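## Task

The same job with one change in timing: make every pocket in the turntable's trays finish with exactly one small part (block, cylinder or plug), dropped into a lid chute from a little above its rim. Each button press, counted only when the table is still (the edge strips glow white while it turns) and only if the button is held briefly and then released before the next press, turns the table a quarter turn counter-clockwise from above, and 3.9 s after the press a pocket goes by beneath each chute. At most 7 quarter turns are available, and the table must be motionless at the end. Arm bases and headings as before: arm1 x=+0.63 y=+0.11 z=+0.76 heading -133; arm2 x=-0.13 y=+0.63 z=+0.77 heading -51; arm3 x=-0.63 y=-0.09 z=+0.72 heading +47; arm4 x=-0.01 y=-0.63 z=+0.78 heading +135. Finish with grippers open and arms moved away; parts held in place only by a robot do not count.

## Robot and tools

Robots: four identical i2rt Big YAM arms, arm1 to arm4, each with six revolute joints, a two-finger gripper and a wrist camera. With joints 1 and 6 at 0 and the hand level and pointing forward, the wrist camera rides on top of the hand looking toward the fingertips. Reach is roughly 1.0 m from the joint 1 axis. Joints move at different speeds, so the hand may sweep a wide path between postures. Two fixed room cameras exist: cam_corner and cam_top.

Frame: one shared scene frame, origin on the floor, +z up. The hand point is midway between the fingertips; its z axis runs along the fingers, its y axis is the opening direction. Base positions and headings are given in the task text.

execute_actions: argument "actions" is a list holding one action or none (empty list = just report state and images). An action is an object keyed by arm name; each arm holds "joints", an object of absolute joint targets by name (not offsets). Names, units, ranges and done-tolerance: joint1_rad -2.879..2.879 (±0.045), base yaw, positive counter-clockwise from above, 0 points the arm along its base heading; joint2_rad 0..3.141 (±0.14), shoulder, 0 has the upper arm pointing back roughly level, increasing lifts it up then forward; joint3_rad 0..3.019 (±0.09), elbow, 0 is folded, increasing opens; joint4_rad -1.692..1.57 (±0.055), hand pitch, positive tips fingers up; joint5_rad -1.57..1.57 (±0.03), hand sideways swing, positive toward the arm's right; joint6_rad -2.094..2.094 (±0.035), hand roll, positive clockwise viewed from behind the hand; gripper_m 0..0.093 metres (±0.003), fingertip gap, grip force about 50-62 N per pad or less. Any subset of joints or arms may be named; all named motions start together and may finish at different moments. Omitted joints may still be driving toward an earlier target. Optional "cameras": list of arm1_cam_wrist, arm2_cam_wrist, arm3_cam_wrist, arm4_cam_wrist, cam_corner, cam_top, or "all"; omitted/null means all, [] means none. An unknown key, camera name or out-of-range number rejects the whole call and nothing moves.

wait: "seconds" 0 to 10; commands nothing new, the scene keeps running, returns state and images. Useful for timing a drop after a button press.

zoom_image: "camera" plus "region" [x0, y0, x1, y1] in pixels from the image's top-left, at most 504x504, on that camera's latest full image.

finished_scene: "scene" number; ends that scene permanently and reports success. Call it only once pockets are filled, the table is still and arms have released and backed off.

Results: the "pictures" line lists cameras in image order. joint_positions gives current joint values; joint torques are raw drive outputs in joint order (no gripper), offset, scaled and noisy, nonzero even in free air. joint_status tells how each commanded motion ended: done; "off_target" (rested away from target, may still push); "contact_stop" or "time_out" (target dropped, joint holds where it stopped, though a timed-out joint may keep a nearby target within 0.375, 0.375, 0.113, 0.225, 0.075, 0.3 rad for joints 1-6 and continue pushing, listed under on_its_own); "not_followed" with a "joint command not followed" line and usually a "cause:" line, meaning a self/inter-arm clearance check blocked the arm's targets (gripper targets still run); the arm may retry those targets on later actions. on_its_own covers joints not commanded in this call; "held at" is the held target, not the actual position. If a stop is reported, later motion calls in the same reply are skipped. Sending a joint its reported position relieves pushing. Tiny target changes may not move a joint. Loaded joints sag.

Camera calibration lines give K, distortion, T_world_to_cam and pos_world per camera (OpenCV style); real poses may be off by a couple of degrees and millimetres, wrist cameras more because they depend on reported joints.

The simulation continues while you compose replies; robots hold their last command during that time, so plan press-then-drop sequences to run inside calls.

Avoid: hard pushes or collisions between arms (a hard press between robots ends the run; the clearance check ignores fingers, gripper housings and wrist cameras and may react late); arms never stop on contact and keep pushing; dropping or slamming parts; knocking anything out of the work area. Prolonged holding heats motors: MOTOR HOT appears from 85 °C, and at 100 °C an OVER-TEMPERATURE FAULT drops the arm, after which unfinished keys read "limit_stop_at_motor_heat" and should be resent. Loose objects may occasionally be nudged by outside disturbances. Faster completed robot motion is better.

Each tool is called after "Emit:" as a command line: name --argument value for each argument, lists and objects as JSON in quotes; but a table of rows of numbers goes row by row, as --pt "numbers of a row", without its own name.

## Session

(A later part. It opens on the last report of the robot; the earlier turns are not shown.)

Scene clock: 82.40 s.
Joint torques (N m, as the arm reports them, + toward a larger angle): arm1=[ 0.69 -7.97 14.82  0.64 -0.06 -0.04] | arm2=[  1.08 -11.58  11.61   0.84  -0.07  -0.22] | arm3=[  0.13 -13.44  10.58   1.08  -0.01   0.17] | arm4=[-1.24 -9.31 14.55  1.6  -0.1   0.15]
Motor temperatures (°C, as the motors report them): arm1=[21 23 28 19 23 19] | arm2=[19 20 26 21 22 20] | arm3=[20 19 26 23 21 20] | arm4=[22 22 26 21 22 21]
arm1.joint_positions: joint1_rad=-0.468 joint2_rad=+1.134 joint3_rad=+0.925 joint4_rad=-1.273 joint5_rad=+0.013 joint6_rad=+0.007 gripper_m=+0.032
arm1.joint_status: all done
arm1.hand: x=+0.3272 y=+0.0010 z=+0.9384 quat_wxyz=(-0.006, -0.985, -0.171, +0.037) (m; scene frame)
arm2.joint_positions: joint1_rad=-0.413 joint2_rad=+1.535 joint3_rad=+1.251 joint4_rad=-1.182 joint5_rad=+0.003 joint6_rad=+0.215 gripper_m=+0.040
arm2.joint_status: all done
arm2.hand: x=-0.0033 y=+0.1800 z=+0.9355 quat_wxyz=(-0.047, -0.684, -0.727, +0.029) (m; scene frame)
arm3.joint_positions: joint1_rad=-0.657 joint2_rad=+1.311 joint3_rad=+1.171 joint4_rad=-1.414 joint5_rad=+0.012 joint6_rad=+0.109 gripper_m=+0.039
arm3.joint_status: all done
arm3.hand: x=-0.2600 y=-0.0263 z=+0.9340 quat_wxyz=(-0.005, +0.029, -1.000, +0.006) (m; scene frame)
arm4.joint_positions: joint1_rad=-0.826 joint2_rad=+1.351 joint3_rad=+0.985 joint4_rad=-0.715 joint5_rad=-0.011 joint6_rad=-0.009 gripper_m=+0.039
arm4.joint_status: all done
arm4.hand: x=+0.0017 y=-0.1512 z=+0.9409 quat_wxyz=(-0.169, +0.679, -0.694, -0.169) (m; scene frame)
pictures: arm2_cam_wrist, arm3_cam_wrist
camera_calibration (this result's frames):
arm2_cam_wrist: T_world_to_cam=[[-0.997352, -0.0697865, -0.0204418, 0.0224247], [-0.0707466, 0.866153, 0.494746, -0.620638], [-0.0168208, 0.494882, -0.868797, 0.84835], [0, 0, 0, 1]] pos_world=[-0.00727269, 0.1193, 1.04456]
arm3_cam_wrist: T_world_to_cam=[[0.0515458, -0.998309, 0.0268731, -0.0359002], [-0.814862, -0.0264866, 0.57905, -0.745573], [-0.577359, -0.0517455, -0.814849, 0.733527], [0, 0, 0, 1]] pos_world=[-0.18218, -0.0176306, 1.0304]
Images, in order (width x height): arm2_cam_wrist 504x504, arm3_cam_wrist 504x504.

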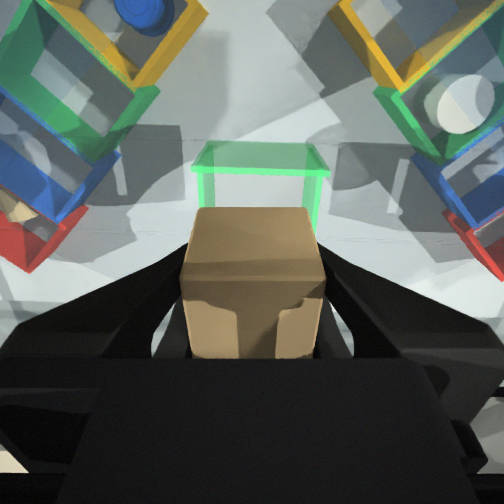

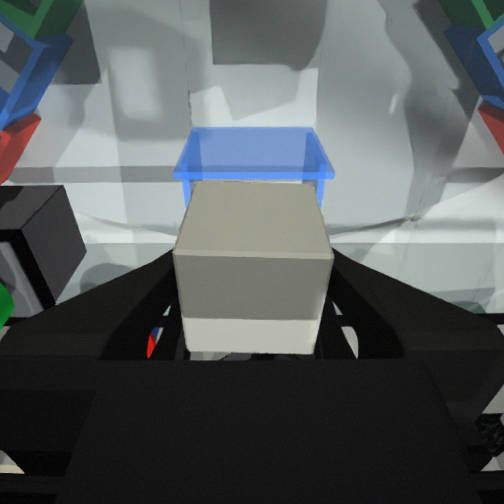

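Emit:
execute_actions --actions '[{"arm3":{"joints":{"joint1_rad":-0.285,"joint2_rad":1.32,"joint3_rad":1.26,"joint4_rad":-1.45}},"arm2":{"joints":{"joint1_rad":-0.428}}}]' --cameras '[]'

Emit:
execute_actions --actions '[{"arm3":{"joints":{"joint3_rad":1.10,"joint4_rad":-1.37}}}]' --cameras '[]'

Emit:
execute_actions --actions '[{"arm3":{"joints":{"joint1_rad":-0.652,"joint2_rad":1.31,"joint3_rad":1.22,"joint4_rad":-1.44}}}]' --cameras '[]'

Emit:
wait --seconds 2.0

Emit:
execute_actions --actions '[{"arm3":{"joints":{"gripper_m":0.08}},"arm4":{"joints":{"gripper_m":0.08}},"arm1":{"joints":{"gripper_m":0.08}},"arm2":{"joints":{"gripper_m":0.08}}}]' --cameras '[]'

Emit:
execute_actions --actions '[{"arm3":{"joints":{"joint2_rad":0.9,"joint3_rad":1.0,"joint4_rad":-1.57,"joint6_rad":0}},"arm4":{"joints":{"joint2_rad":0.9,"joint3_rad":0.9,"joint4_rad":-1.57}},"arm1":{"joints":{"joint2_rad":0.9,"joint3_rad":0.9,"joint4_rad":-1.57}},"arm2":{"joints":{"joint2_rad":0.9,"joint3_rad":0.9,"joint4_rad":-1.57,"joint6_rad":0}}}]' --cameras '["cam_top"]'

Scene clock: 85.17 s.
Joint torques (N m, as the arm reports them, + toward a larger angle): arm1=[ 1.05 -7.62 14.79  0.71 -0.09 -0.06] | arm2=[ -0.95 -11.54  11.59   0.84  -0.07  -0.22] | arm3=[ -0.63 -11.99  14.78  -0.02   0.04   0.16] | arm4=[-1.31 -9.6  14.53  1.58 -0.1   0.16]
Motor temperatures (°C, as the motors report them): arm1=[21 23 28 19 23 19] | arm2=[19 21 26 21 22 20] | arm3=[20 19 27 23 21 20] | arm4=[22 22 27 21 22 21]
arm1.joint_positions: joint1_rad=-0.468 joint2_rad=+1.134 joint3_rad=+0.925 joint4_rad=-1.273 joint5_rad=+0.013 joint6_rad=+0.007 gripper_m=+0.032
arm1.joint_status: not commanded
arm1.hand: x=+0.3272 y=+0.0010 z=+0.9384 quat_wxyz=(-0.006, -0.985, -0.171, +0.037) (m; scene frame)
arm2.joint_positions: joint1_rad=-0.413 joint2_rad=+1.535 joint3_rad=+1.251 joint4_rad=-1.182 joint5_rad=+0.003 joint6_rad=+0.215 gripper_m=+0.040
arm2.joint_status: all done
arm2.hand: x=-0.0035 y=+0.1800 z=+0.9355 quat_wxyz=(-0.047, -0.684, -0.727, +0.030) (m; scene frame)
arm3.joint_positions: joint1_rad=-0.279 joint2_rad=+1.311 joint3_rad=+1.216 joint4_rad=-1.436 joint5_rad=+0.011 joint6_rad=+0.109 gripper_m=+0.039
arm3.joint_status: all done
arm3.hand: x=-0.3012 y=+0.1092 z=+0.9514 quat_wxyz=(-0.016, +0.216, -0.976, -0.001) (m; scene frame)
arm4.joint_positions: joint1_rad=-0.826 joint2_rad=+1.351 joint3_rad=+0.985 joint4_rad=-0.715 joint5_rad=-0.011 joint6_rad=-0.009 gripper_m=+0.039
arm4.joint_status: not commanded
arm4.hand: x=+0.0017 y=-0.1512 z=+0.9409 quat_wxyz=(-0.169, +0.679, -0.694, -0.169) (m; scene frame)
pictures: none
No camera images: the call's "cameras" was empty. Leave "cameras" out to get every camera's image.

Scene clock: 86.00 s.
Joint torques (N m, as the arm reports them, + toward a larger angle): arm1=[ 1.07 -7.79 14.81  0.65 -0.08 -0.06] | arm2=[ -0.97 -11.48  11.59   0.83  -0.07  -0.22] | arm3=[ -0.5  -10.32   6.99   0.76   0.     0.16] | arm4=[-1.43 -8.82 14.56  1.61 -0.11  0.17]
Motor temperatures (°C, as the motors report them): arm1=[21 23 29 19 23 19] | arm2=[19 21 26 21 22 20] | arm3=[20 19 26 23 21 20] | arm4=[22 22 27 21 22 21]
arm1.joint_positions: joint1_rad=-0.468 joint2_rad=+1.134 joint3_rad=+0.925 joint4_rad=-1.273 joint5_rad=+0.013 joint6_rad=+0.007 gripper_m=+0.032
arm1.joint_status: not commanded
arm1.hand: x=+0.3272 y=+0.0010 z=+0.9384 quat_wxyz=(-0.006, -0.985, -0.171, +0.037) (m; scene frame)
arm2.joint_positions: joint1_rad=-0.413 joint2_rad=+1.535 joint3_rad=+1.251 joint4_rad=-1.182 joint5_rad=+0.003 joint6_rad=+0.215 gripper_m=+0.040
arm2.joint_status: not commanded
arm2.hand: x=-0.0035 y=+0.1800 z=+0.9355 quat_wxyz=(-0.047, -0.684, -0.727, +0.030) (m; scene frame)
arm3.joint_positions: joint1_rad=-0.279 joint2_rad=+1.297 joint3_rad=+1.141 joint4_rad=-1.375 joint5_rad=+0.012 joint6_rad=+0.110 gripper_m=+0.039
arm3.joint_status: all done
arm3.hand: x=-0.3087 y=+0.1045 z=+0.9278 quat_wxyz=(-0.016, +0.216, -0.976, -0.001) (m; scene frame)
arm4.joint_positions: joint1_rad=-0.826 joint2_rad=+1.351 joint3_rad=+0.985 joint4_rad=-0.715 joint5_rad=-0.011 joint6_rad=-0.009 gripper_m=+0.039
arm4.joint_status: not commanded
arm4.hand: x=+0.0017 y=-0.1512 z=+0.9409 quat_wxyz=(-0.169, +0.679, -0.694, -0.169) (m; scene frame)
pictures: none
No camera images: the call's "cameras" was empty. Leave "cameras" out to get every camera's image.

Scene clock: 87.03 s.
Joint torques (N m, as the arm reports them, + toward a larger angle): arm1=[ 0.8  -7.91 14.84  0.66 -0.08 -0.05] | arm2=[ -0.95 -11.53  11.6    0.84  -0.07  -0.21] | arm3=[  0.49 -11.02  15.01  -0.05  -0.02   0.15] | arm4=[-1.34 -9.51 14.56  1.67 -0.08  0.17]
Motor temperatures (°C, as the motors report them): arm1=[21 23 29 19 23 19] | arm2=[19 21 26 21 22 20] | arm3=[20 19 27 23 21 20] | arm4=[22 22 27 21 22 21]
arm1.joint_positions: joint1_rad=-0.468 joint2_rad=+1.134 joint3_rad=+0.925 joint4_rad=-1.273 joint5_rad=+0.013 joint6_rad=+0.007 gripper_m=+0.032
arm1.joint_status: not commanded
arm1.hand: x=+0.3272 y=+0.0010 z=+0.9384 quat_wxyz=(-0.006, -0.985, -0.171, +0.037) (m; scene frame)
arm2.joint_positions: joint1_rad=-0.413 joint2_rad=+1.535 joint3_rad=+1.251 joint4_rad=-1.182 joint5_rad=+0.003 joint6_rad=+0.215 gripper_m=+0.040
arm2.joint_status: not commanded
arm2.hand: x=-0.0035 y=+0.1800 z=+0.9355 quat_wxyz=(-0.047, -0.684, -0.727, +0.030) (m; scene frame)
arm3.joint_positions: joint1_rad=-0.657 joint2_rad=+1.296 joint3_rad=+1.174 joint4_rad=-1.426 joint5_rad=+0.013 joint6_rad=+0.110 gripper_m=+0.039
arm3.joint_status: all done
arm3.hand: x=-0.2634 y=-0.0269 z=+0.9401 quat_wxyz=(-0.007, +0.029, -1.000, +0.005) (m; scene frame)
arm4.joint_positions: joint1_rad=-0.826 joint2_rad=+1.351 joint3_rad=+0.985 joint4_rad=-0.715 joint5_rad=-0.011 joint6_rad=-0.009 gripper_m=+0.039
arm4.joint_status: not commanded
arm4.hand: x=+0.0017 y=-0.1512 z=+0.9409 quat_wxyz=(-0.169, +0.679, -0.694, -0.169) (m; scene frame)
pictures: none
No camera images: the call's "cameras" was empty. Leave "cameras" out to get every camera's image.

Scene clock: 89.03 s.
Joint torques (N m, as the arm reports them, + toward a larger angle): arm1=[ 0.82 -8.01 14.81  0.66 -0.08 -0.07] | arm2=[ -0.95 -11.53  11.59   0.82  -0.07  -0.22] | arm3=[  0.26 -11.16  14.95  -0.07  -0.01   0.16] | arm4=[-1.47 -9.19 14.59  1.66 -0.11  0.18]
Motor temperatures (°C, as the motors report them): arm1=[21 23 29 19 23 19] | arm2=[19 21 26 21 22 20] | arm3=[20 19 27 23 21 20] | arm4=[22 22 27 21 22 21]
arm1.joint_positions: joint1_rad=-0.468 joint2_rad=+1.134 joint3_rad=+0.925 joint4_rad=-1.273 joint5_rad=+0.013 joint6_rad=+0.007 gripper_m=+0.032
arm1.joint_status: not commanded
arm1.hand: x=+0.3272 y=+0.0010 z=+0.9384 quat_wxyz=(-0.006, -0.985, -0.171, +0.037) (m; scene frame)
arm2.joint_positions: joint1_rad=-0.413 joint2_rad=+1.535 joint3_rad=+1.251 joint4_rad=-1.182 joint5_rad=+0.003 joint6_rad=+0.215 gripper_m=+0.040
arm2.joint_status: not commanded
arm2.hand: x=-0.0035 y=+0.1800 z=+0.9355 quat_wxyz=(-0.047, -0.684, -0.727, +0.030) (m; scene frame)
arm3.joint_positions: joint1_rad=-0.657 joint2_rad=+1.296 joint3_rad=+1.174 joint4_rad=-1.426 joint5_rad=+0.013 joint6_rad=+0.110 gripper_m=+0.039
arm3.joint_status: all done
arm3.hand: x=-0.2634 y=-0.0269 z=+0.9401 quat_wxyz=(-0.007, +0.029, -1.000, +0.005) (m; scene frame)
arm4.joint_positions: joint1_rad=-0.826 joint2_rad=+1.351 joint3_rad=+0.985 joint4_rad=-0.715 joint5_rad=-0.011 joint6_rad=-0.009 gripper_m=+0.039
arm4.joint_status: not commanded
arm4.hand: x=+0.0017 y=-0.1512 z=+0.9409 quat_wxyz=(-0.169, +0.679, -0.694, -0.169) (m; scene frame)
wait: 2.00 s; at rest by 0.27 s
pictures: arm1_cam_wrist, arm2_cam_wrist, arm3_cam_wrist, arm4_cam_wrist, cam_corner, cam_top
camera_calibration (this result's frames):
arm1_cam_wrist: T_world_to_cam=[[-0.357824, 0.933784, 0.00302378, 0.110619], [0.79524, 0.303034, 0.525133, -0.751956], [0.489444, 0.19031, -0.851015, 0.762702], [0, 0, 0, 1]] pos_world=[0.264267, -0.0205756, 1.04361]
arm2_cam_wrist: T_world_to_cam=[[-0.997379, -0.069406, -0.0204442, 0.0221834], [-0.0704173, 0.86618, 0.494746, -0.620612], [-0.01663, 0.494889, -0.868797, 0.848369], [0, 0, 0, 1]] pos_world=[-0.00746815, 0.119253, 1.04456]
arm3_cam_wrist: T_world_to_cam=[[0.0502582, -0.998382, 0.0266166, -0.0366285], [-0.817973, -0.0258559, 0.574675, -0.748563], [-0.573057, -0.0506538, -0.817949, 0.74053], [0, 0, 0, 1]] pos_world=[-0.186098, -0.0184133, 1.03687]
arm4_cam_wrist: T_world_to_cam=[[0.999762, -0.0201715, -0.00829667, 0.00567328], [-0.0190286, -0.992564, 0.120224, -0.251066], [-0.0106601, -0.120037, -0.992712, 1.04248], [0, 0, 0, 1]] pos_world=[0.000663558, -0.123948, 1.06511]
Images, in order (width x height): arm1_cam_wrist 504x504, arm2_cam_wrist 504x504, arm3_cam_wrist 504x504, arm4_cam_wrist 504x504, cam_corner 504x504, cam_top 504x504.

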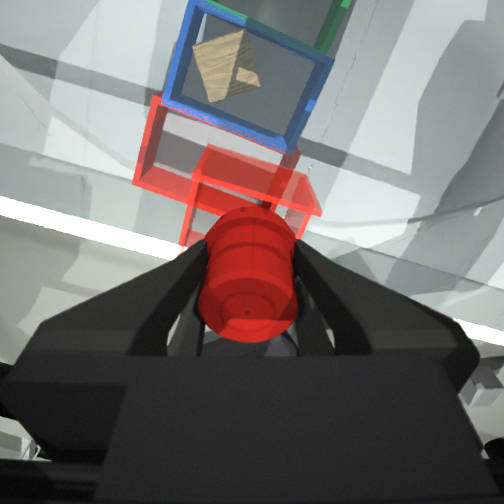

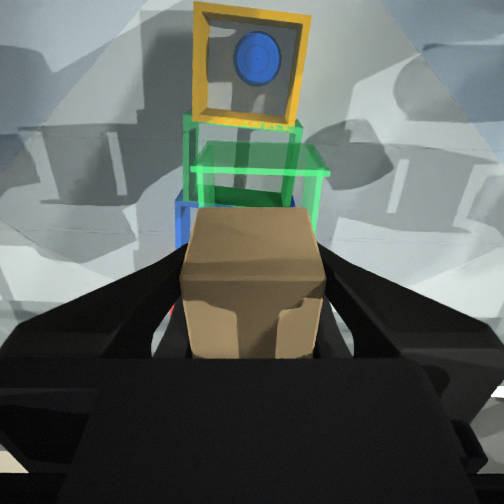

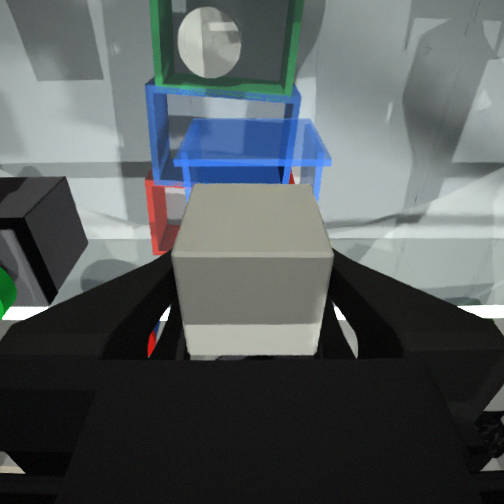

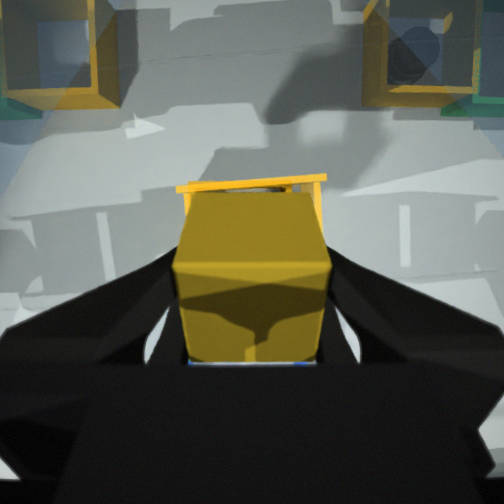

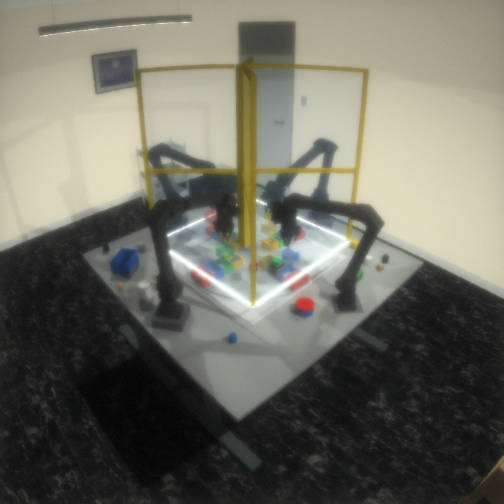

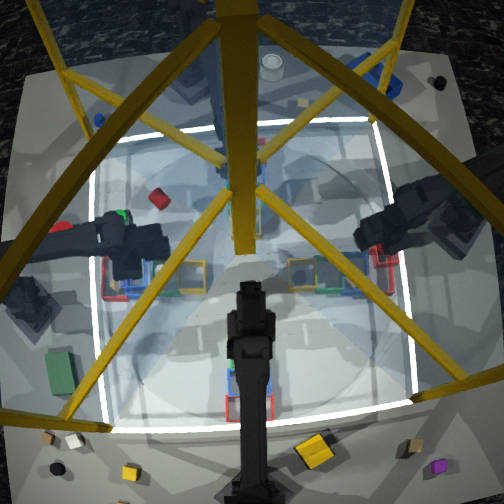

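Scene clock: 89.70 s.
Joint torques (N m, as the arm reports them, + toward a larger angle): arm1=[ 0.89 -7.94 14.83  0.72 -0.07 -0.07] | arm2=[ -0.94 -11.49  11.61   0.83  -0.07  -0.21] | arm3=[  0.32 -11.23  14.93  -0.05  -0.01   0.16] | arm4=[-1.3  -9.28 14.66  1.58 -0.09  0.16]
Motor temperatures (°C, as the motors report them): arm1=[21 23 29 19 23 19] | arm2=[19 21 26 21 22 20] | arm3=[20 19 27 23 21 20] | arm4=[22 22 27 21 22 21]
arm1.joint_positions: joint1_rad=-0.468 joint2_rad=+1.134 joint3_rad=+0.925 joint4_rad=-1.273 joint5_rad=+0.013 joint6_rad=+0.007 gripper_m=+0.080
arm1.joint_status: all done
arm1.hand: x=+0.3272 y=+0.0010 z=+0.9384 quat_wxyz=(-0.006, -0.985, -0.171, +0.037) (m; scene frame)
arm2.joint_positions: joint1_rad=-0.413 joint2_rad=+1.535 joint3_rad=+1.251 joint4_rad=-1.182 joint5_rad=+0.003 joint6_rad=+0.214 gripper_m=+0.080
arm2.joint_status: all done
arm2.hand: x=-0.0035 y=+0.1800 z=+0.9355 quat_wxyz=(-0.047, -0.684, -0.727, +0.030) (m; scene frame)
arm3.joint_positions: joint1_rad=-0.657 joint2_rad=+1.296 joint3_rad=+1.174 joint4_rad=-1.426 joint5_rad=+0.013 joint6_rad=+0.110 gripper_m=+0.080
arm3.joint_status: all done
arm3.hand: x=-0.2634 y=-0.0269 z=+0.9401 quat_wxyz=(-0.007, +0.029, -1.000, +0.005) (m; scene frame)
arm4.joint_positions: joint1_rad=-0.826 joint2_rad=+1.351 joint3_rad=+0.985 joint4_rad=-0.713 joint5_rad=-0.011 joint6_rad=-0.009 gripper_m=+0.080
arm4.joint_status: all done
arm4.hand: x=+0.0017 y=-0.1509 z=+0.9411 quat_wxyz=(-0.170, +0.679, -0.694, -0.170) (m; scene frame)
pictures: none
No camera images: the call's "cameras" was empty. Leave "cameras" out to get every camera's image.

Scene clock: 91.17 s.
Joint torques (N m, as the arm reports them, + toward a larger angle): arm1=[ 0.84 -1.57 10.24 -0.1  -0.07 -0.05] | arm2=[-1.03 -0.58  8.82 -0.01 -0.09 -0.22] | arm3=[ 0.35 -3.66 10.58  0.26 -0.01 -0.09] | arm4=[-1.09 -0.38 10.49 -0.19 -0.06  0.19]
Motor temperatures (°C, as the motors report them): arm1=[21 23 29 19 23 19] | arm2=[19 21 26 21 22 20] | arm3=[20 19 27 23 21 20] | arm4=[22 22 27 21 22 21]
arm1.joint_positions: joint1_rad=-0.468 joint2_rad=+0.892 joint3_rad=+0.898 joint4_rad=-1.561 joint5_rad=+0.013 joint6_rad=+0.007 gripper_m=+0.080
arm1.joint_status: all done
arm1.hand: x=+0.4163 y=+0.0342 z=+0.9861 quat_wxyz=(+0.001, -0.985, -0.172, +0.002) (m; scene frame)
arm2.joint_positions: joint1_rad=-0.413 joint2_rad=+0.893 joint3_rad=+0.900 joint4_rad=-1.563 joint5_rad=+0.003 joint6_rad=+0.015 gripper_m=+0.080
arm2.joint_status: all done
arm2.hand: x=-0.0706 y=+0.4168 z=+0.9989 quat_wxyz=(-0.008, -0.609, -0.793, +0.007) (m; scene frame)
arm3.joint_positions: joint1_rad=-0.657 joint2_rad=+0.885 joint3_rad=+1.005 joint4_rad=-1.559 joint5_rad=+0.013 joint6_rad=+0.013 gripper_m=+0.080
arm3.joint_status: all done
arm3.hand: x=-0.3843 y=-0.0474 z=+0.9887 quat_wxyz=(-0.061, +0.077, -0.995, +0.001) (m; scene frame)
arm4.joint_positions: joint1_rad=-0.826 joint2_rad=+0.887 joint3_rad=+0.903 joint4_rad=-1.561 joint5_rad=-0.011 joint6_rad=-0.009 gripper_m=+0.080
arm4.joint_status: all done
arm4.hand: x=-0.0065 y=-0.4050 z=+1.0088 quat_wxyz=(-0.003, +0.699, -0.715, -0.010) (m; scene frame)
pictures: cam_top
Images, in order (width x height): cam_top 504x504.

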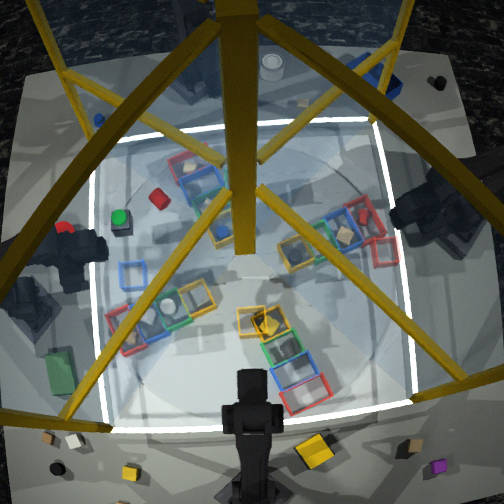

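Emit:
execute_actions --actions '[{"arm1":{"joints":{"joint1_rad":0.62}},"arm2":{"joints":{"joint1_rad":-1.87}},"arm3":{"joints":{"joint1_rad":-0.283,"joint3_rad":1.3}},"arm4":{"joints":{"joint1_rad":0.785}}}]' --cameras '[]'

Emit:
execute_actions --actions '[{"arm1":{"joints":{"joint2_rad":2.36,"joint3_rad":2.21,"joint4_rad":-1.373}},"arm2":{"joints":{"joint2_rad":1.389,"joint3_rad":0.71,"joint4_rad":-0.88}},"arm3":{"joints":{"joint2_rad":1.612,"joint3_rad":1.545,"joint4_rad":-1.47}},"arm4":{"joints":{"joint2_rad":1.412,"joint3_rad":0.70,"joint4_rad":-0.846}}}]'

Scene clock: 96.67 s.
Joint torques (N m, as the arm reports them, + toward a larger angle): arm1=[ 1.28 -1.61 10.35 -0.07 -0.07 -0.05] | arm2=[-0.48 -0.88  8.8  -0.04 -0.13 -0.2 ] | arm3=[ 0.57 -4.67 13.52  0.74 -0.02 -0.08] | arm4=[-0.44 -0.72 10.47 -0.12 -0.09  0.13]
Motor temperatures (°C, as the motors report them): arm1=[21 23 28 19 23 19] | arm2=[19 20 26 21 22 20] | arm3=[20 19 27 23 21 20] | arm4=[22 21 27 21 22 21]
arm1.joint_positions: joint1_rad=+0.618 joint2_rad=+0.893 joint3_rad=+0.898 joint4_rad=-1.561 joint5_rad=+0.013 joint6_rad=+0.006 gripper_m=+0.080
arm1.joint_status: all done
arm1.hand: x=+0.5942 y=-0.1122 z=+0.9895 quat_wxyz=(-0.007, -0.755, -0.656, +0.006) (m; scene frame)
arm2.joint_positions: joint1_rad=-1.861 joint2_rad=+0.896 joint3_rad=+0.900 joint4_rad=-1.563 joint5_rad=+0.004 joint6_rad=+0.013 gripper_m=+0.080
arm2.joint_status: all done
arm2.hand: x=-0.3362 y=+0.5458 z=+0.9970 quat_wxyz=(-0.002, -0.981, -0.192, +0.005) (m; scene frame)
arm3.joint_positions: joint1_rad=-0.290 joint2_rad=+0.896 joint3_rad=+1.271 joint4_rad=-1.560 joint5_rad=+0.013 joint6_rad=+0.012 gripper_m=+0.080
arm3.joint_status: all done
arm3.hand: x=-0.3785 y=+0.0578 z=+1.1010 quat_wxyz=(-0.182, +0.252, -0.949, -0.046) (m; scene frame)
arm4.joint_positions: joint1_rad=+0.784 joint2_rad=+0.889 joint3_rad=+0.903 joint4_rad=-1.561 joint5_rad=-0.011 joint6_rad=-0.008 gripper_m=+0.080
arm4.joint_status: all done
arm4.hand: x=-0.2360 y=-0.6313 z=+1.0101 quat_wxyz=(+0.009, +1.000, +0.008, -0.012) (m; scene frame)
pictures: none
No camera images: the call's "cameras" was empty. Leave "cameras" out to get every camera's image.

Scene clock: 99.40 s.
Joint torques (N m, as the arm reports them, + toward a larger angle): arm1=[  1.52 -29.46  14.43   0.13  -0.07  -0.04] | arm2=[-0.5  -6.2   7.54  0.58 -0.12 -0.2 ] | arm3=[ 2.06  7.36 12.42  2.72 -0.21 -0.15] | arm4=[-0.73 -5.6   7.86  0.47 -0.1   0.17]
Motor temperatures (°C, as the motors report them): arm1=[21 23 29 19 23 19] | arm2=[19 20 26 21 22 20] | arm3=[20 19 27 23 21 20] | arm4=[22 21 26 21 22 21]
arm1.joint_positions: joint1_rad=+0.618 joint2_rad=+2.384 joint3_rad=+2.161 joint4_rad=-1.373 joint5_rad=+0.013 joint6_rad=+0.006 gripper_m=+0.080
arm1.joint_status: all done
arm1.hand: x=+0.5330 y=-0.5958 z=+0.7775 quat_wxyz=(+0.006, -0.754, -0.656, -0.010) (m; scene frame)
arm2.joint_positions: joint1_rad=-1.861 joint2_rad=+1.390 joint3_rad=+0.702 joint4_rad=-0.891 joint5_rad=+0.004 joint6_rad=+0.013 gripper_m=+0.080
arm2.joint_status: all done
arm2.hand: x=-0.4194 y=+0.5093 z=+0.7996 quat_wxyz=(+0.000, -0.981, -0.192, -0.004) (m; scene frame)
arm3.joint_positions: joint1_rad=-0.311 joint2_rad=+1.363 joint3_rad=+1.531 joint4_rad=-1.514 joint5_rad=+0.017 joint6_rad=+0.018 gripper_m=+0.080
arm3.joint_status: joint2_rad time_out (moved +0.466 of +0.716); the others done
arm3.on_its_own: joint2_rad reads +1.363 and still pushes toward +1.612 since a time_out
arm3.hand: x=-0.2406 y=+0.1282 z=+1.0580 quat_wxyz=(-0.106, +0.243, -0.964, -0.022) (m; scene frame)
arm4.joint_positions: joint1_rad=+0.784 joint2_rad=+1.400 joint3_rad=+0.701 joint4_rad=-0.856 joint5_rad=-0.011 joint6_rad=-0.008 gripper_m=+0.080
arm4.joint_status: all done
arm4.hand: x=-0.3332 y=-0.6334 z=+0.8068 quat_wxyz=(+0.009, +1.000, +0.008, -0.008) (m; scene frame)
pictures: arm1_cam_wrist, arm2_cam_wrist, arm3_cam_wrist, arm4_cam_wrist, cam_corner, cam_top
camera_calibration (this result's frames):
arm1_cam_wrist: T_world_to_cam=[[-0.993148, 0.116779, -0.00444379, 0.599674], [0.0902104, 0.790259, 0.606096, -0.0471375], [0.0742911, 0.601542, -0.795379, 1.0616], [0, 0, 0, 1]] pos_world=[0.52095, -0.671373, 0.875605]
arm2_cam_wrist: T_world_to_cam=[[-0.383089, 0.923709, -0.00208212, -0.63544], [0.743441, 0.309663, 0.592794, -0.321555], [0.548214, 0.225545, -0.805351, 0.883807], [0, 0, 0, 1]] pos_world=[-0.488888, 0.487197, 0.901068]
arm3_cam_wrist: T_world_to_cam=[[0.463282, -0.885908, 0.0231448, 0.202591], [-0.816816, -0.416728, 0.398935, -0.557332], [-0.343774, -0.203724, -0.916687, 1.03725], [0, 0, 0, 1]] pos_world=[-0.192514, 0.158534, 1.16848]
arm4_cam_wrist: T_world_to_cam=[[-0.0133946, 0.999699, -0.0205523, 0.647947], [0.832216, 0.0225398, 0.553994, -0.143304], [0.55429, -0.00968341, -0.832267, 0.976592], [0, 0, 0, 1]] pos_world=[-0.413377, -0.635065, 0.905492]
Images, in order (width x height): arm1_cam_wrist 504x504, arm2_cam_wrist 504x504, arm3_cam_wrist 504x504, arm4_cam_wrist 504x504, cam_corner 504x504, cam_top 504x504.

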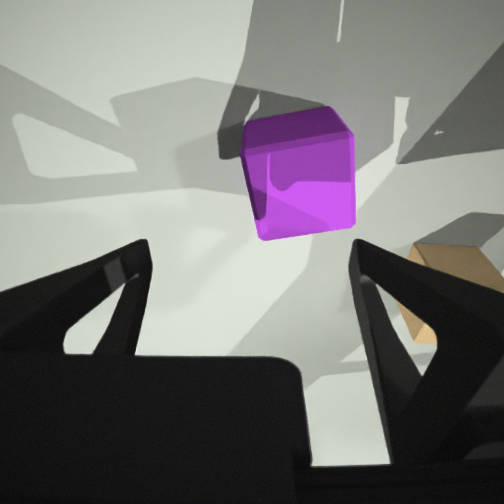

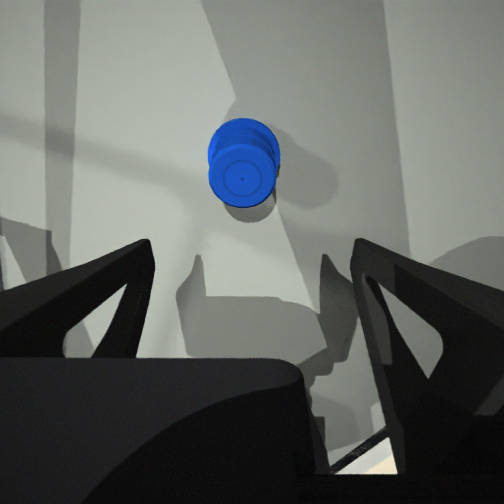

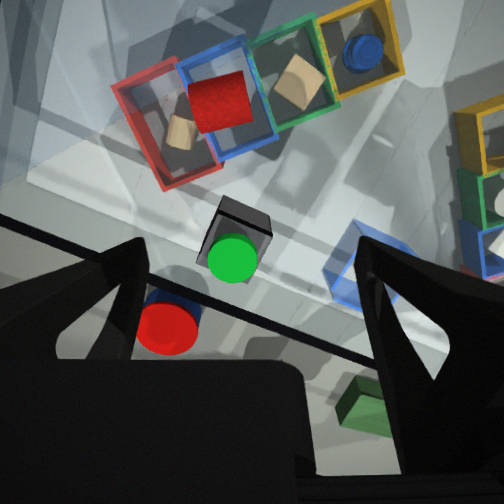

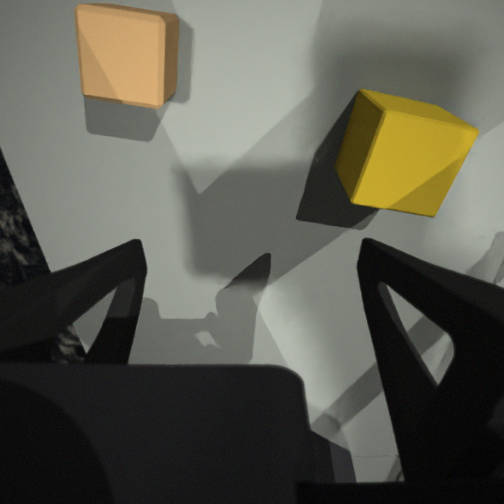

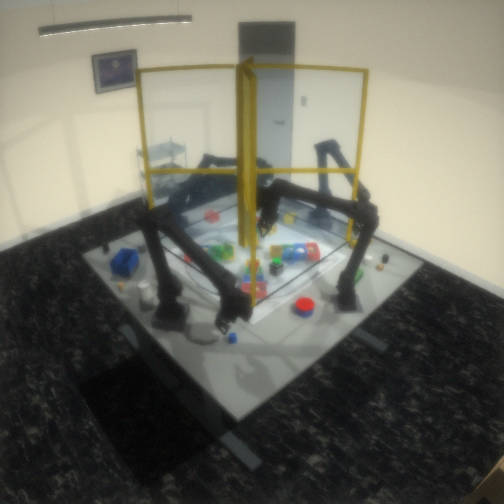

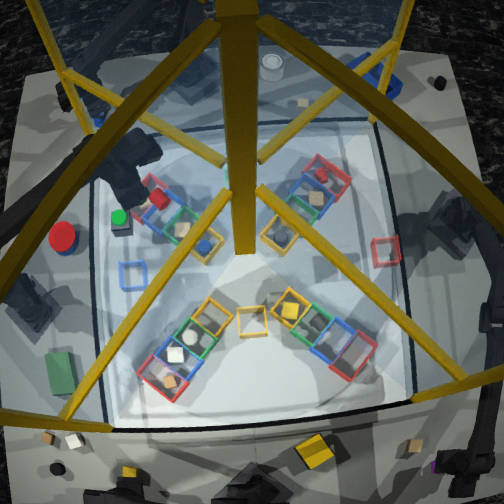

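Emit:
execute_actions --actions '[{"arm1":{"joints":{"joint1_rad":0.58,"joint6_rad":-0.12,"joint4_rad":-1.32}},"arm2":{"joints":{"joint1_rad":-1.84}},"arm3":{"joints":{"joint2_rad":0.9,"joint3_rad":1.0,"joint4_rad":-1.57}},"arm4":{"joints":{"joint1_rad":0.55,"joint4_rad":-0.78}}}]' --cameras '[]'

Emit:
execute_actions --actions '[{"arm1":{"joints":{"joint2_rad":2.447,"joint3_rad":2.23,"joint4_rad":-1.282}},"arm2":{"joints":{"joint2_rad":1.589,"joint3_rad":0.665,"joint4_rad":-0.641}},"arm3":{"joints":{"joint1_rad":-2.28}}}]' --cameras '[]'

Emit:
execute_actions --actions '[{"arm3":{"joints":{"joint2_rad":1.408,"joint3_rad":0.885,"joint4_rad":-1.038}},"arm2":{"joints":{"gripper_m":0.0}}}]' --cameras '["arm1_cam_wrist","arm3_cam_wrist","arm4_cam_wrist"]'

Scene clock: 103.20 s.
Joint torques (N m, as the arm reports them, + toward a larger angle): arm1=[  1.88 -28.94  14.59   0.6   -0.1   -0.06] | arm2=[ 1.21 -6.22  7.52  0.56 -0.13 -0.2 ] | arm3=[ 0.62 -4.06 10.49  0.32 -0.08 -0.09] | arm4=[-0.41 -6.09  8.17  0.67 -0.11  0.15]
Motor temperatures (°C, as the motors report them): arm1=[21 24 29 19 23 19] | arm2=[19 20 25 21 22 20] | arm3=[20 19 27 23 21 20] | arm4=[22 21 26 21 22 21]
arm1.joint_positions: joint1_rad=+0.575 joint2_rad=+2.384 joint3_rad=+2.161 joint4_rad=-1.332 joint5_rad=+0.013 joint6_rad=-0.111 gripper_m=+0.080
arm1.joint_status: all done
arm1.hand: x=+0.5013 y=-0.6010 z=+0.7769 quat_wxyz=(-0.007, -0.730, -0.684, +0.006) (m; scene frame)
arm2.joint_positions: joint1_rad=-1.855 joint2_rad=+1.390 joint3_rad=+0.702 joint4_rad=-0.891 joint5_rad=+0.004 joint6_rad=+0.013 gripper_m=+0.080
arm2.joint_status: all done
arm2.hand: x=-0.4187 y=+0.5075 z=+0.7996 quat_wxyz=(+0.000, -0.981, -0.195, -0.004) (m; scene frame)
arm3.joint_positions: joint1_rad=-0.293 joint2_rad=+0.890 joint3_rad=+1.006 joint4_rad=-1.560 joint5_rad=+0.014 joint6_rad=+0.013 gripper_m=+0.080
arm3.joint_status: all done
arm3.hand: x=-0.4131 y=+0.0367 z=+0.9883 quat_wxyz=(-0.058, +0.255, -0.965, -0.011) (m; scene frame)
arm4.joint_positions: joint1_rad=+0.543 joint2_rad=+1.400 joint3_rad=+0.701 joint4_rad=-0.790 joint5_rad=-0.011 joint6_rad=-0.008 gripper_m=+0.080
arm4.joint_status: all done
arm4.hand: x=-0.3407 y=-0.5532 z=+0.8070 quat_wxyz=(+0.004, +0.993, -0.112, -0.041) (m; scene frame)
pictures: none
No camera images: the call's "cameras" was empty. Leave "cameras" out to get every camera's image.

Scene clock: 105.20 s.
Joint torques (N m, as the arm reports them, + toward a larger angle): arm1=[  1.73 -28.01  13.97   0.5   -0.09  -0.11] | arm2=[ 1.14 -8.22  5.68  0.57 -0.13 -0.2 ] | arm3=[-0.74 -4.2  10.47  0.3   0.   -0.06] | arm4=[-0.71 -5.6   7.97  0.71 -0.1   0.16]
Motor temperatures (°C, as the motors report them): arm1=[21 24 29 19 23 19] | arm2=[19 20 25 21 22 20] | arm3=[20 19 27 23 21 20] | arm4=[22 21 26 21 22 21]
arm1.joint_positions: joint1_rad=+0.575 joint2_rad=+2.448 joint3_rad=+2.187 joint4_rad=-1.292 joint5_rad=+0.013 joint6_rad=-0.111 gripper_m=+0.080
arm1.joint_status: all done
arm1.hand: x=+0.5001 y=-0.6110 z=+0.7423 quat_wxyz=(-0.008, -0.730, -0.684, +0.007) (m; scene frame)
arm2.joint_positions: joint1_rad=-1.855 joint2_rad=+1.598 joint3_rad=+0.662 joint4_rad=-0.651 joint5_rad=+0.004 joint6_rad=+0.013 gripper_m=+0.080
arm2.joint_status: all done
arm2.hand: x=-0.4263 y=+0.5037 z=+0.7263 quat_wxyz=(+0.001, -0.981, -0.195, -0.009) (m; scene frame)
arm3.joint_positions: joint1_rad=-2.273 joint2_rad=+0.890 joint3_rad=+1.006 joint4_rad=-1.560 joint5_rad=+0.012 joint6_rad=+0.011 gripper_m=+0.080
arm3.joint_status: all done
arm3.hand: x=-0.5997 y=-0.3312 z=+0.9909 quat_wxyz=(-0.041, -0.665, -0.744, +0.050) (m; scene frame)
arm4.joint_positions: joint1_rad=+0.543 joint2_rad=+1.400 joint3_rad=+0.701 joint4_rad=-0.790 joint5_rad=-0.011 joint6_rad=-0.008 gripper_m=+0.080
arm4.joint_status: not commanded
arm4.hand: x=-0.3407 y=-0.5532 z=+0.8070 quat_wxyz=(+0.004, +0.993, -0.112, -0.041) (m; scene frame)
pictures: none
No camera images: the call's "cameras" was empty. Leave "cameras" out to get every camera's image.

Scene clock: 106.43 s.
Joint torques (N m, as the arm reports them, + toward a larger angle): arm1=[  1.94 -27.54  13.94   0.48  -0.09  -0.08] | arm2=[ 1.19 -8.22  5.69  0.57 -0.13 -0.19] | arm3=[ -0.85 -11.99   9.05   1.19  -0.01  -0.07] | arm4=[-0.67 -5.6   8.03  0.66 -0.09  0.18]
Motor temperatures (°C, as the motors report them): arm1=[21 24 29 19 23 19] | arm2=[19 20 25 21 22 20] | arm3=[20 19 27 23 21 20] | arm4=[22 21 26 21 22 21]
arm1.joint_positions: joint1_rad=+0.575 joint2_rad=+2.448 joint3_rad=+2.187 joint4_rad=-1.292 joint5_rad=+0.013 joint6_rad=-0.111 gripper_m=+0.080
arm1.joint_status: not commanded
arm1.hand: x=+0.5001 y=-0.6110 z=+0.7423 quat_wxyz=(-0.008, -0.730, -0.684, +0.007) (m; scene frame)
arm2.joint_positions: joint1_rad=-1.854 joint2_rad=+1.598 joint3_rad=+0.662 joint4_rad=-0.651 joint5_rad=+0.004 joint6_rad=+0.013 gripper_m=+0.032
arm2.joint_status: gripper_m off_target (ended at +0.032, target +0.000)
arm2.hand: x=-0.4263 y=+0.5036 z=+0.7263 quat_wxyz=(+0.001, -0.981, -0.195, -0.009) (m; scene frame)
arm3.joint_positions: joint1_rad=-2.273 joint2_rad=+1.401 joint3_rad=+0.889 joint4_rad=-1.053 joint5_rad=+0.012 joint6_rad=+0.011 gripper_m=+0.080
arm3.joint_status: all done
arm3.hand: x=-0.5878 y=-0.4428 z=+0.8051 quat_wxyz=(+0.005, -0.666, -0.745, +0.010) (m; scene frame)
arm4.joint_positions: joint1_rad=+0.543 joint2_rad=+1.400 joint3_rad=+0.701 joint4_rad=-0.790 joint5_rad=-0.011 joint6_rad=-0.008 gripper_m=+0.080
arm4.joint_status: not commanded
arm4.hand: x=-0.3407 y=-0.5532 z=+0.8070 quat_wxyz=(+0.004, +0.993, -0.112, -0.041) (m; scene frame)
pictures: arm1_cam_wrist, arm3_cam_wrist, arm4_cam_wrist
camera_calibration (this result's frames):
arm1_cam_wrist: T_world_to_cam=[[-0.999081, 0.0428405, -0.00143546, 0.524178], [0.03436, 0.820432, 0.570711, 0.061823], [0.0256272, 0.570137, -0.82115, 1.06952], [0, 0, 0, 1]] pos_world=[0.494163, -0.682952, 0.843709]
arm3_cam_wrist: T_world_to_cam=[[-0.993843, -0.104291, 0.0374019, -0.65846], [-0.0632643, 0.811308, 0.581186, -0.137964], [-0.0909571, 0.575242, -0.81291, 0.979643], [0, 0, 0, 1]] pos_world=[-0.574029, -0.520272, 0.901172]
arm4_cam_wrist: T_world_to_cam=[[0.224123, 0.974357, -0.0199258, 0.634032], [0.846687, -0.184551, 0.49906, -0.204291], [0.482586, -0.128722, -0.866338, 0.918916], [0, 0, 0, 1]] pos_world=[-0.412586, -0.537191, 0.910679]
Images, in order (width x height): arm1_cam_wrist 504x504, arm3_cam_wrist 504x504, arm4_cam_wrist 504x504.

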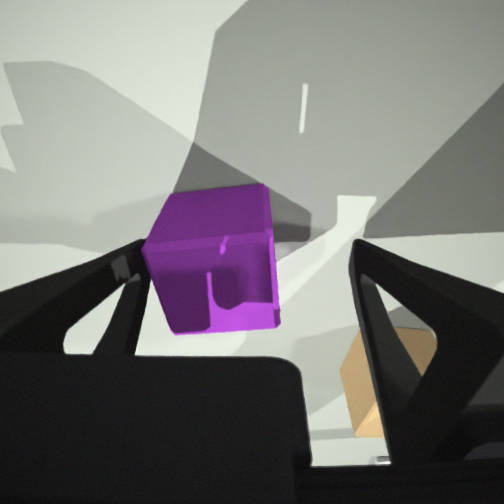

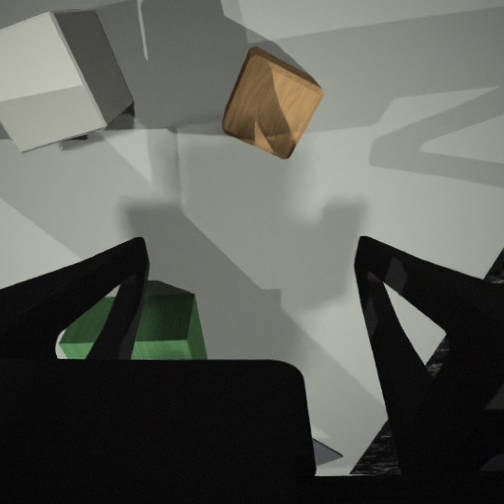

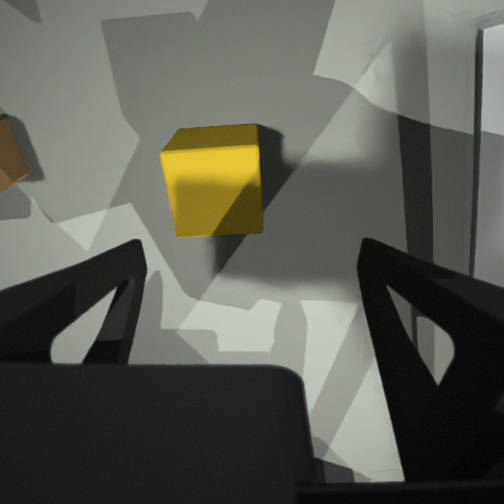

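Emit:
execute_actions --actions '[{"arm1":{"joints":{"joint1_rad":0.60}},"arm3":{"joints":{"joint1_rad":-2.31,"joint6_rad":0.4,"joint2_rad":1.53,"joint3_rad":1.01,"joint4_rad":-1.04}},"arm4":{"joints":{"joint1_rad":0.61}}}]' --cameras '["arm3_cam_wrist"]'

Emit:
execute_actions --actions '[{"arm1":{"joints":{"gripper_m":0}},"arm3":{"joints":{"joint2_rad":1.635,"joint3_rad":0.94,"joint4_rad":-0.867}},"arm4":{"joints":{"joint2_rad":1.625,"joint3_rad":0.705,"joint4_rad":-0.647}}}]' --cameras '["arm3_cam_wrist","arm4_cam_wrist"]'

Scene clock: 109.37 s.
Joint torques (N m, as the arm reports them, + toward a larger angle): arm1=[  1.85 -27.35  13.92   0.49  -0.09  -0.08] | arm2=[ 1.15 -8.16  5.69  0.55 -0.13 -0.2 ] | arm3=[ -1.03 -13.51  12.42   0.83   0.04   0.21] | arm4=[-1.15 -5.73  8.13  0.58 -0.11  0.14]
Motor temperatures (°C, as the motors report them): arm1=[21 24 30 19 23 19] | arm2=[19 20 25 21 22 20] | arm3=[20 19 27 23 21 20] | arm4=[22 21 26 21 22 21]
arm1.joint_positions: joint1_rad=+0.599 joint2_rad=+2.448 joint3_rad=+2.187 joint4_rad=-1.292 joint5_rad=+0.013 joint6_rad=-0.111 gripper_m=+0.080
arm1.joint_status: all done
arm1.hand: x=+0.5174 y=-0.6139 z=+0.7426 quat_wxyz=(-0.008, -0.721, -0.693, +0.007) (m; scene frame)
arm2.joint_positions: joint1_rad=-1.854 joint2_rad=+1.598 joint3_rad=+0.662 joint4_rad=-0.651 joint5_rad=+0.004 joint6_rad=+0.013 gripper_m=+0.032
arm2.joint_status: not commanded
arm2.hand: x=-0.4263 y=+0.5036 z=+0.7263 quat_wxyz=(+0.001, -0.981, -0.195, -0.009) (m; scene frame)
arm3.joint_positions: joint1_rad=-2.301 joint2_rad=+1.519 joint3_rad=+0.974 joint4_rad=-1.049 joint5_rad=+0.012 joint6_rad=+0.387 gripper_m=+0.080
arm3.joint_status: all done
arm3.hand: x=-0.5950 y=-0.4758 z=+0.7918 quat_wxyz=(+0.015, -0.803, -0.596, +0.004) (m; scene frame)
arm4.joint_positions: joint1_rad=+0.612 joint2_rad=+1.400 joint3_rad=+0.701 joint4_rad=-0.790 joint5_rad=-0.011 joint6_rad=-0.008 gripper_m=+0.080
arm4.joint_status: all done
arm4.hand: x=-0.3452 y=-0.5759 z=+0.8072 quat_wxyz=(+0.005, +0.996, -0.078, -0.041) (m; scene frame)
pictures: arm3_cam_wrist
camera_calibration (this result's frames):
arm3_cam_wrist: T_world_to_cam=[[-0.954619, 0.294547, 0.0440888, -0.460728], [0.261912, 0.759772, 0.595103, 0.0539934], [0.141789, 0.579645, -0.802439, 1.11948], [0, 0, 0, 1]] pos_world=[-0.612692, -0.55422, 0.886499]
Images, in order (width x height): arm3_cam_wrist 504x504.

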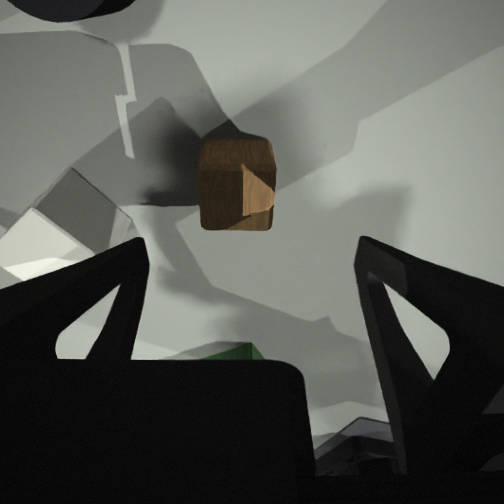

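Scene clock: 110.33 s.
Joint torques (N m, as the arm reports them, + toward a larger angle): arm1=[  1.4  -27.21  13.99   0.5   -0.11  -0.06] | arm2=[ 1.15 -8.25  5.68  0.56 -0.14 -0.19] | arm3=[ -0.84 -14.94   8.3    1.1    0.04   0.18] | arm4=[-1.45 -8.06  6.5   0.39 -0.08  0.14]
Motor temperatures (°C, as the motors report them): arm1=[21 24 30 19 23 19] | arm2=[19 20 25 21 22 20] | arm3=[20 19 27 23 21 20] | arm4=[22 21 25 21 22 21]
arm1.joint_positions: joint1_rad=+0.599 joint2_rad=+2.448 joint3_rad=+2.187 joint4_rad=-1.292 joint5_rad=+0.013 joint6_rad=-0.112 gripper_m=+0.040
arm1.joint_status: gripper_m off_target (ended at +0.040, target +0.000)
arm1.hand: x=+0.5173 y=-0.6139 z=+0.7426 quat_wxyz=(-0.008, -0.721, -0.693, +0.007) (m; scene frame)
arm2.joint_positions: joint1_rad=-1.854 joint2_rad=+1.598 joint3_rad=+0.662 joint4_rad=-0.651 joint5_rad=+0.004 joint6_rad=+0.013 gripper_m=+0.032
arm2.joint_status: not commanded
arm2.hand: x=-0.4263 y=+0.5036 z=+0.7263 quat_wxyz=(+0.001, -0.981, -0.195, -0.009) (m; scene frame)
arm3.joint_positions: joint1_rad=-2.301 joint2_rad=+1.628 joint3_rad=+0.940 joint4_rad=-0.882 joint5_rad=+0.012 joint6_rad=+0.387 gripper_m=+0.080
arm3.joint_status: all done
arm3.hand: x=-0.5941 y=-0.4914 z=+0.7394 quat_wxyz=(+0.005, -0.803, -0.596, +0.010) (m; scene frame)
arm4.joint_positions: joint1_rad=+0.612 joint2_rad=+1.621 joint3_rad=+0.701 joint4_rad=-0.656 joint5_rad=-0.011 joint6_rad=-0.008 gripper_m=+0.080
arm4.joint_status: all done
arm4.hand: x=-0.3468 y=-0.5761 z=+0.7382 quat_wxyz=(+0.009, +0.997, -0.078, +0.003) (m; scene frame)
pictures: arm3_cam_wrist, arm4_cam_wrist
camera_calibration (this result's frames):
arm3_cam_wrist: T_world_to_cam=[[-0.954662, 0.295609, 0.0351598, -0.445815], [0.260743, 0.773325, 0.577911, 0.115467], [0.143646, 0.560877, -0.815342, 1.08775], [0, 0, 0, 1]] pos_world=[-0.61196, -0.567599, 0.835831]
arm4_cam_wrist: T_world_to_cam=[[0.157882, 0.987243, -0.0206203, 0.641339], [0.811073, -0.117741, 0.572972, -0.197407], [0.563235, -0.107186, -0.819316, 0.864977], [0, 0, 0, 1]] pos_world=[-0.428329, -0.563686, 0.835022]
Images, in order (width x height): arm3_cam_wrist 504x504, arm4_cam_wrist 504x504.

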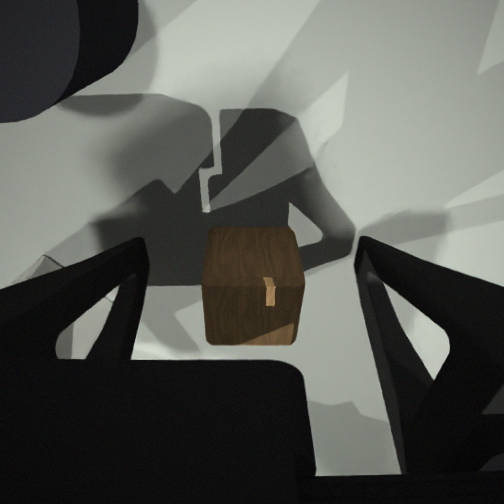

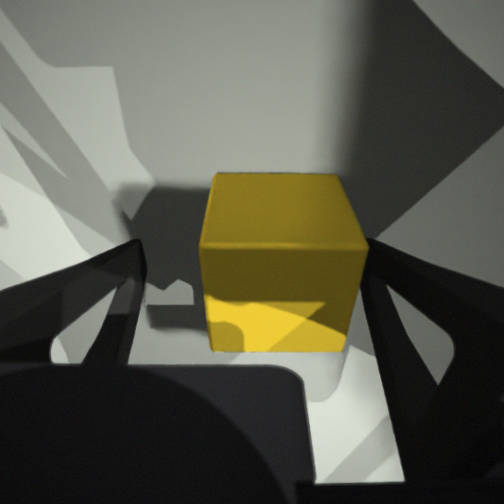

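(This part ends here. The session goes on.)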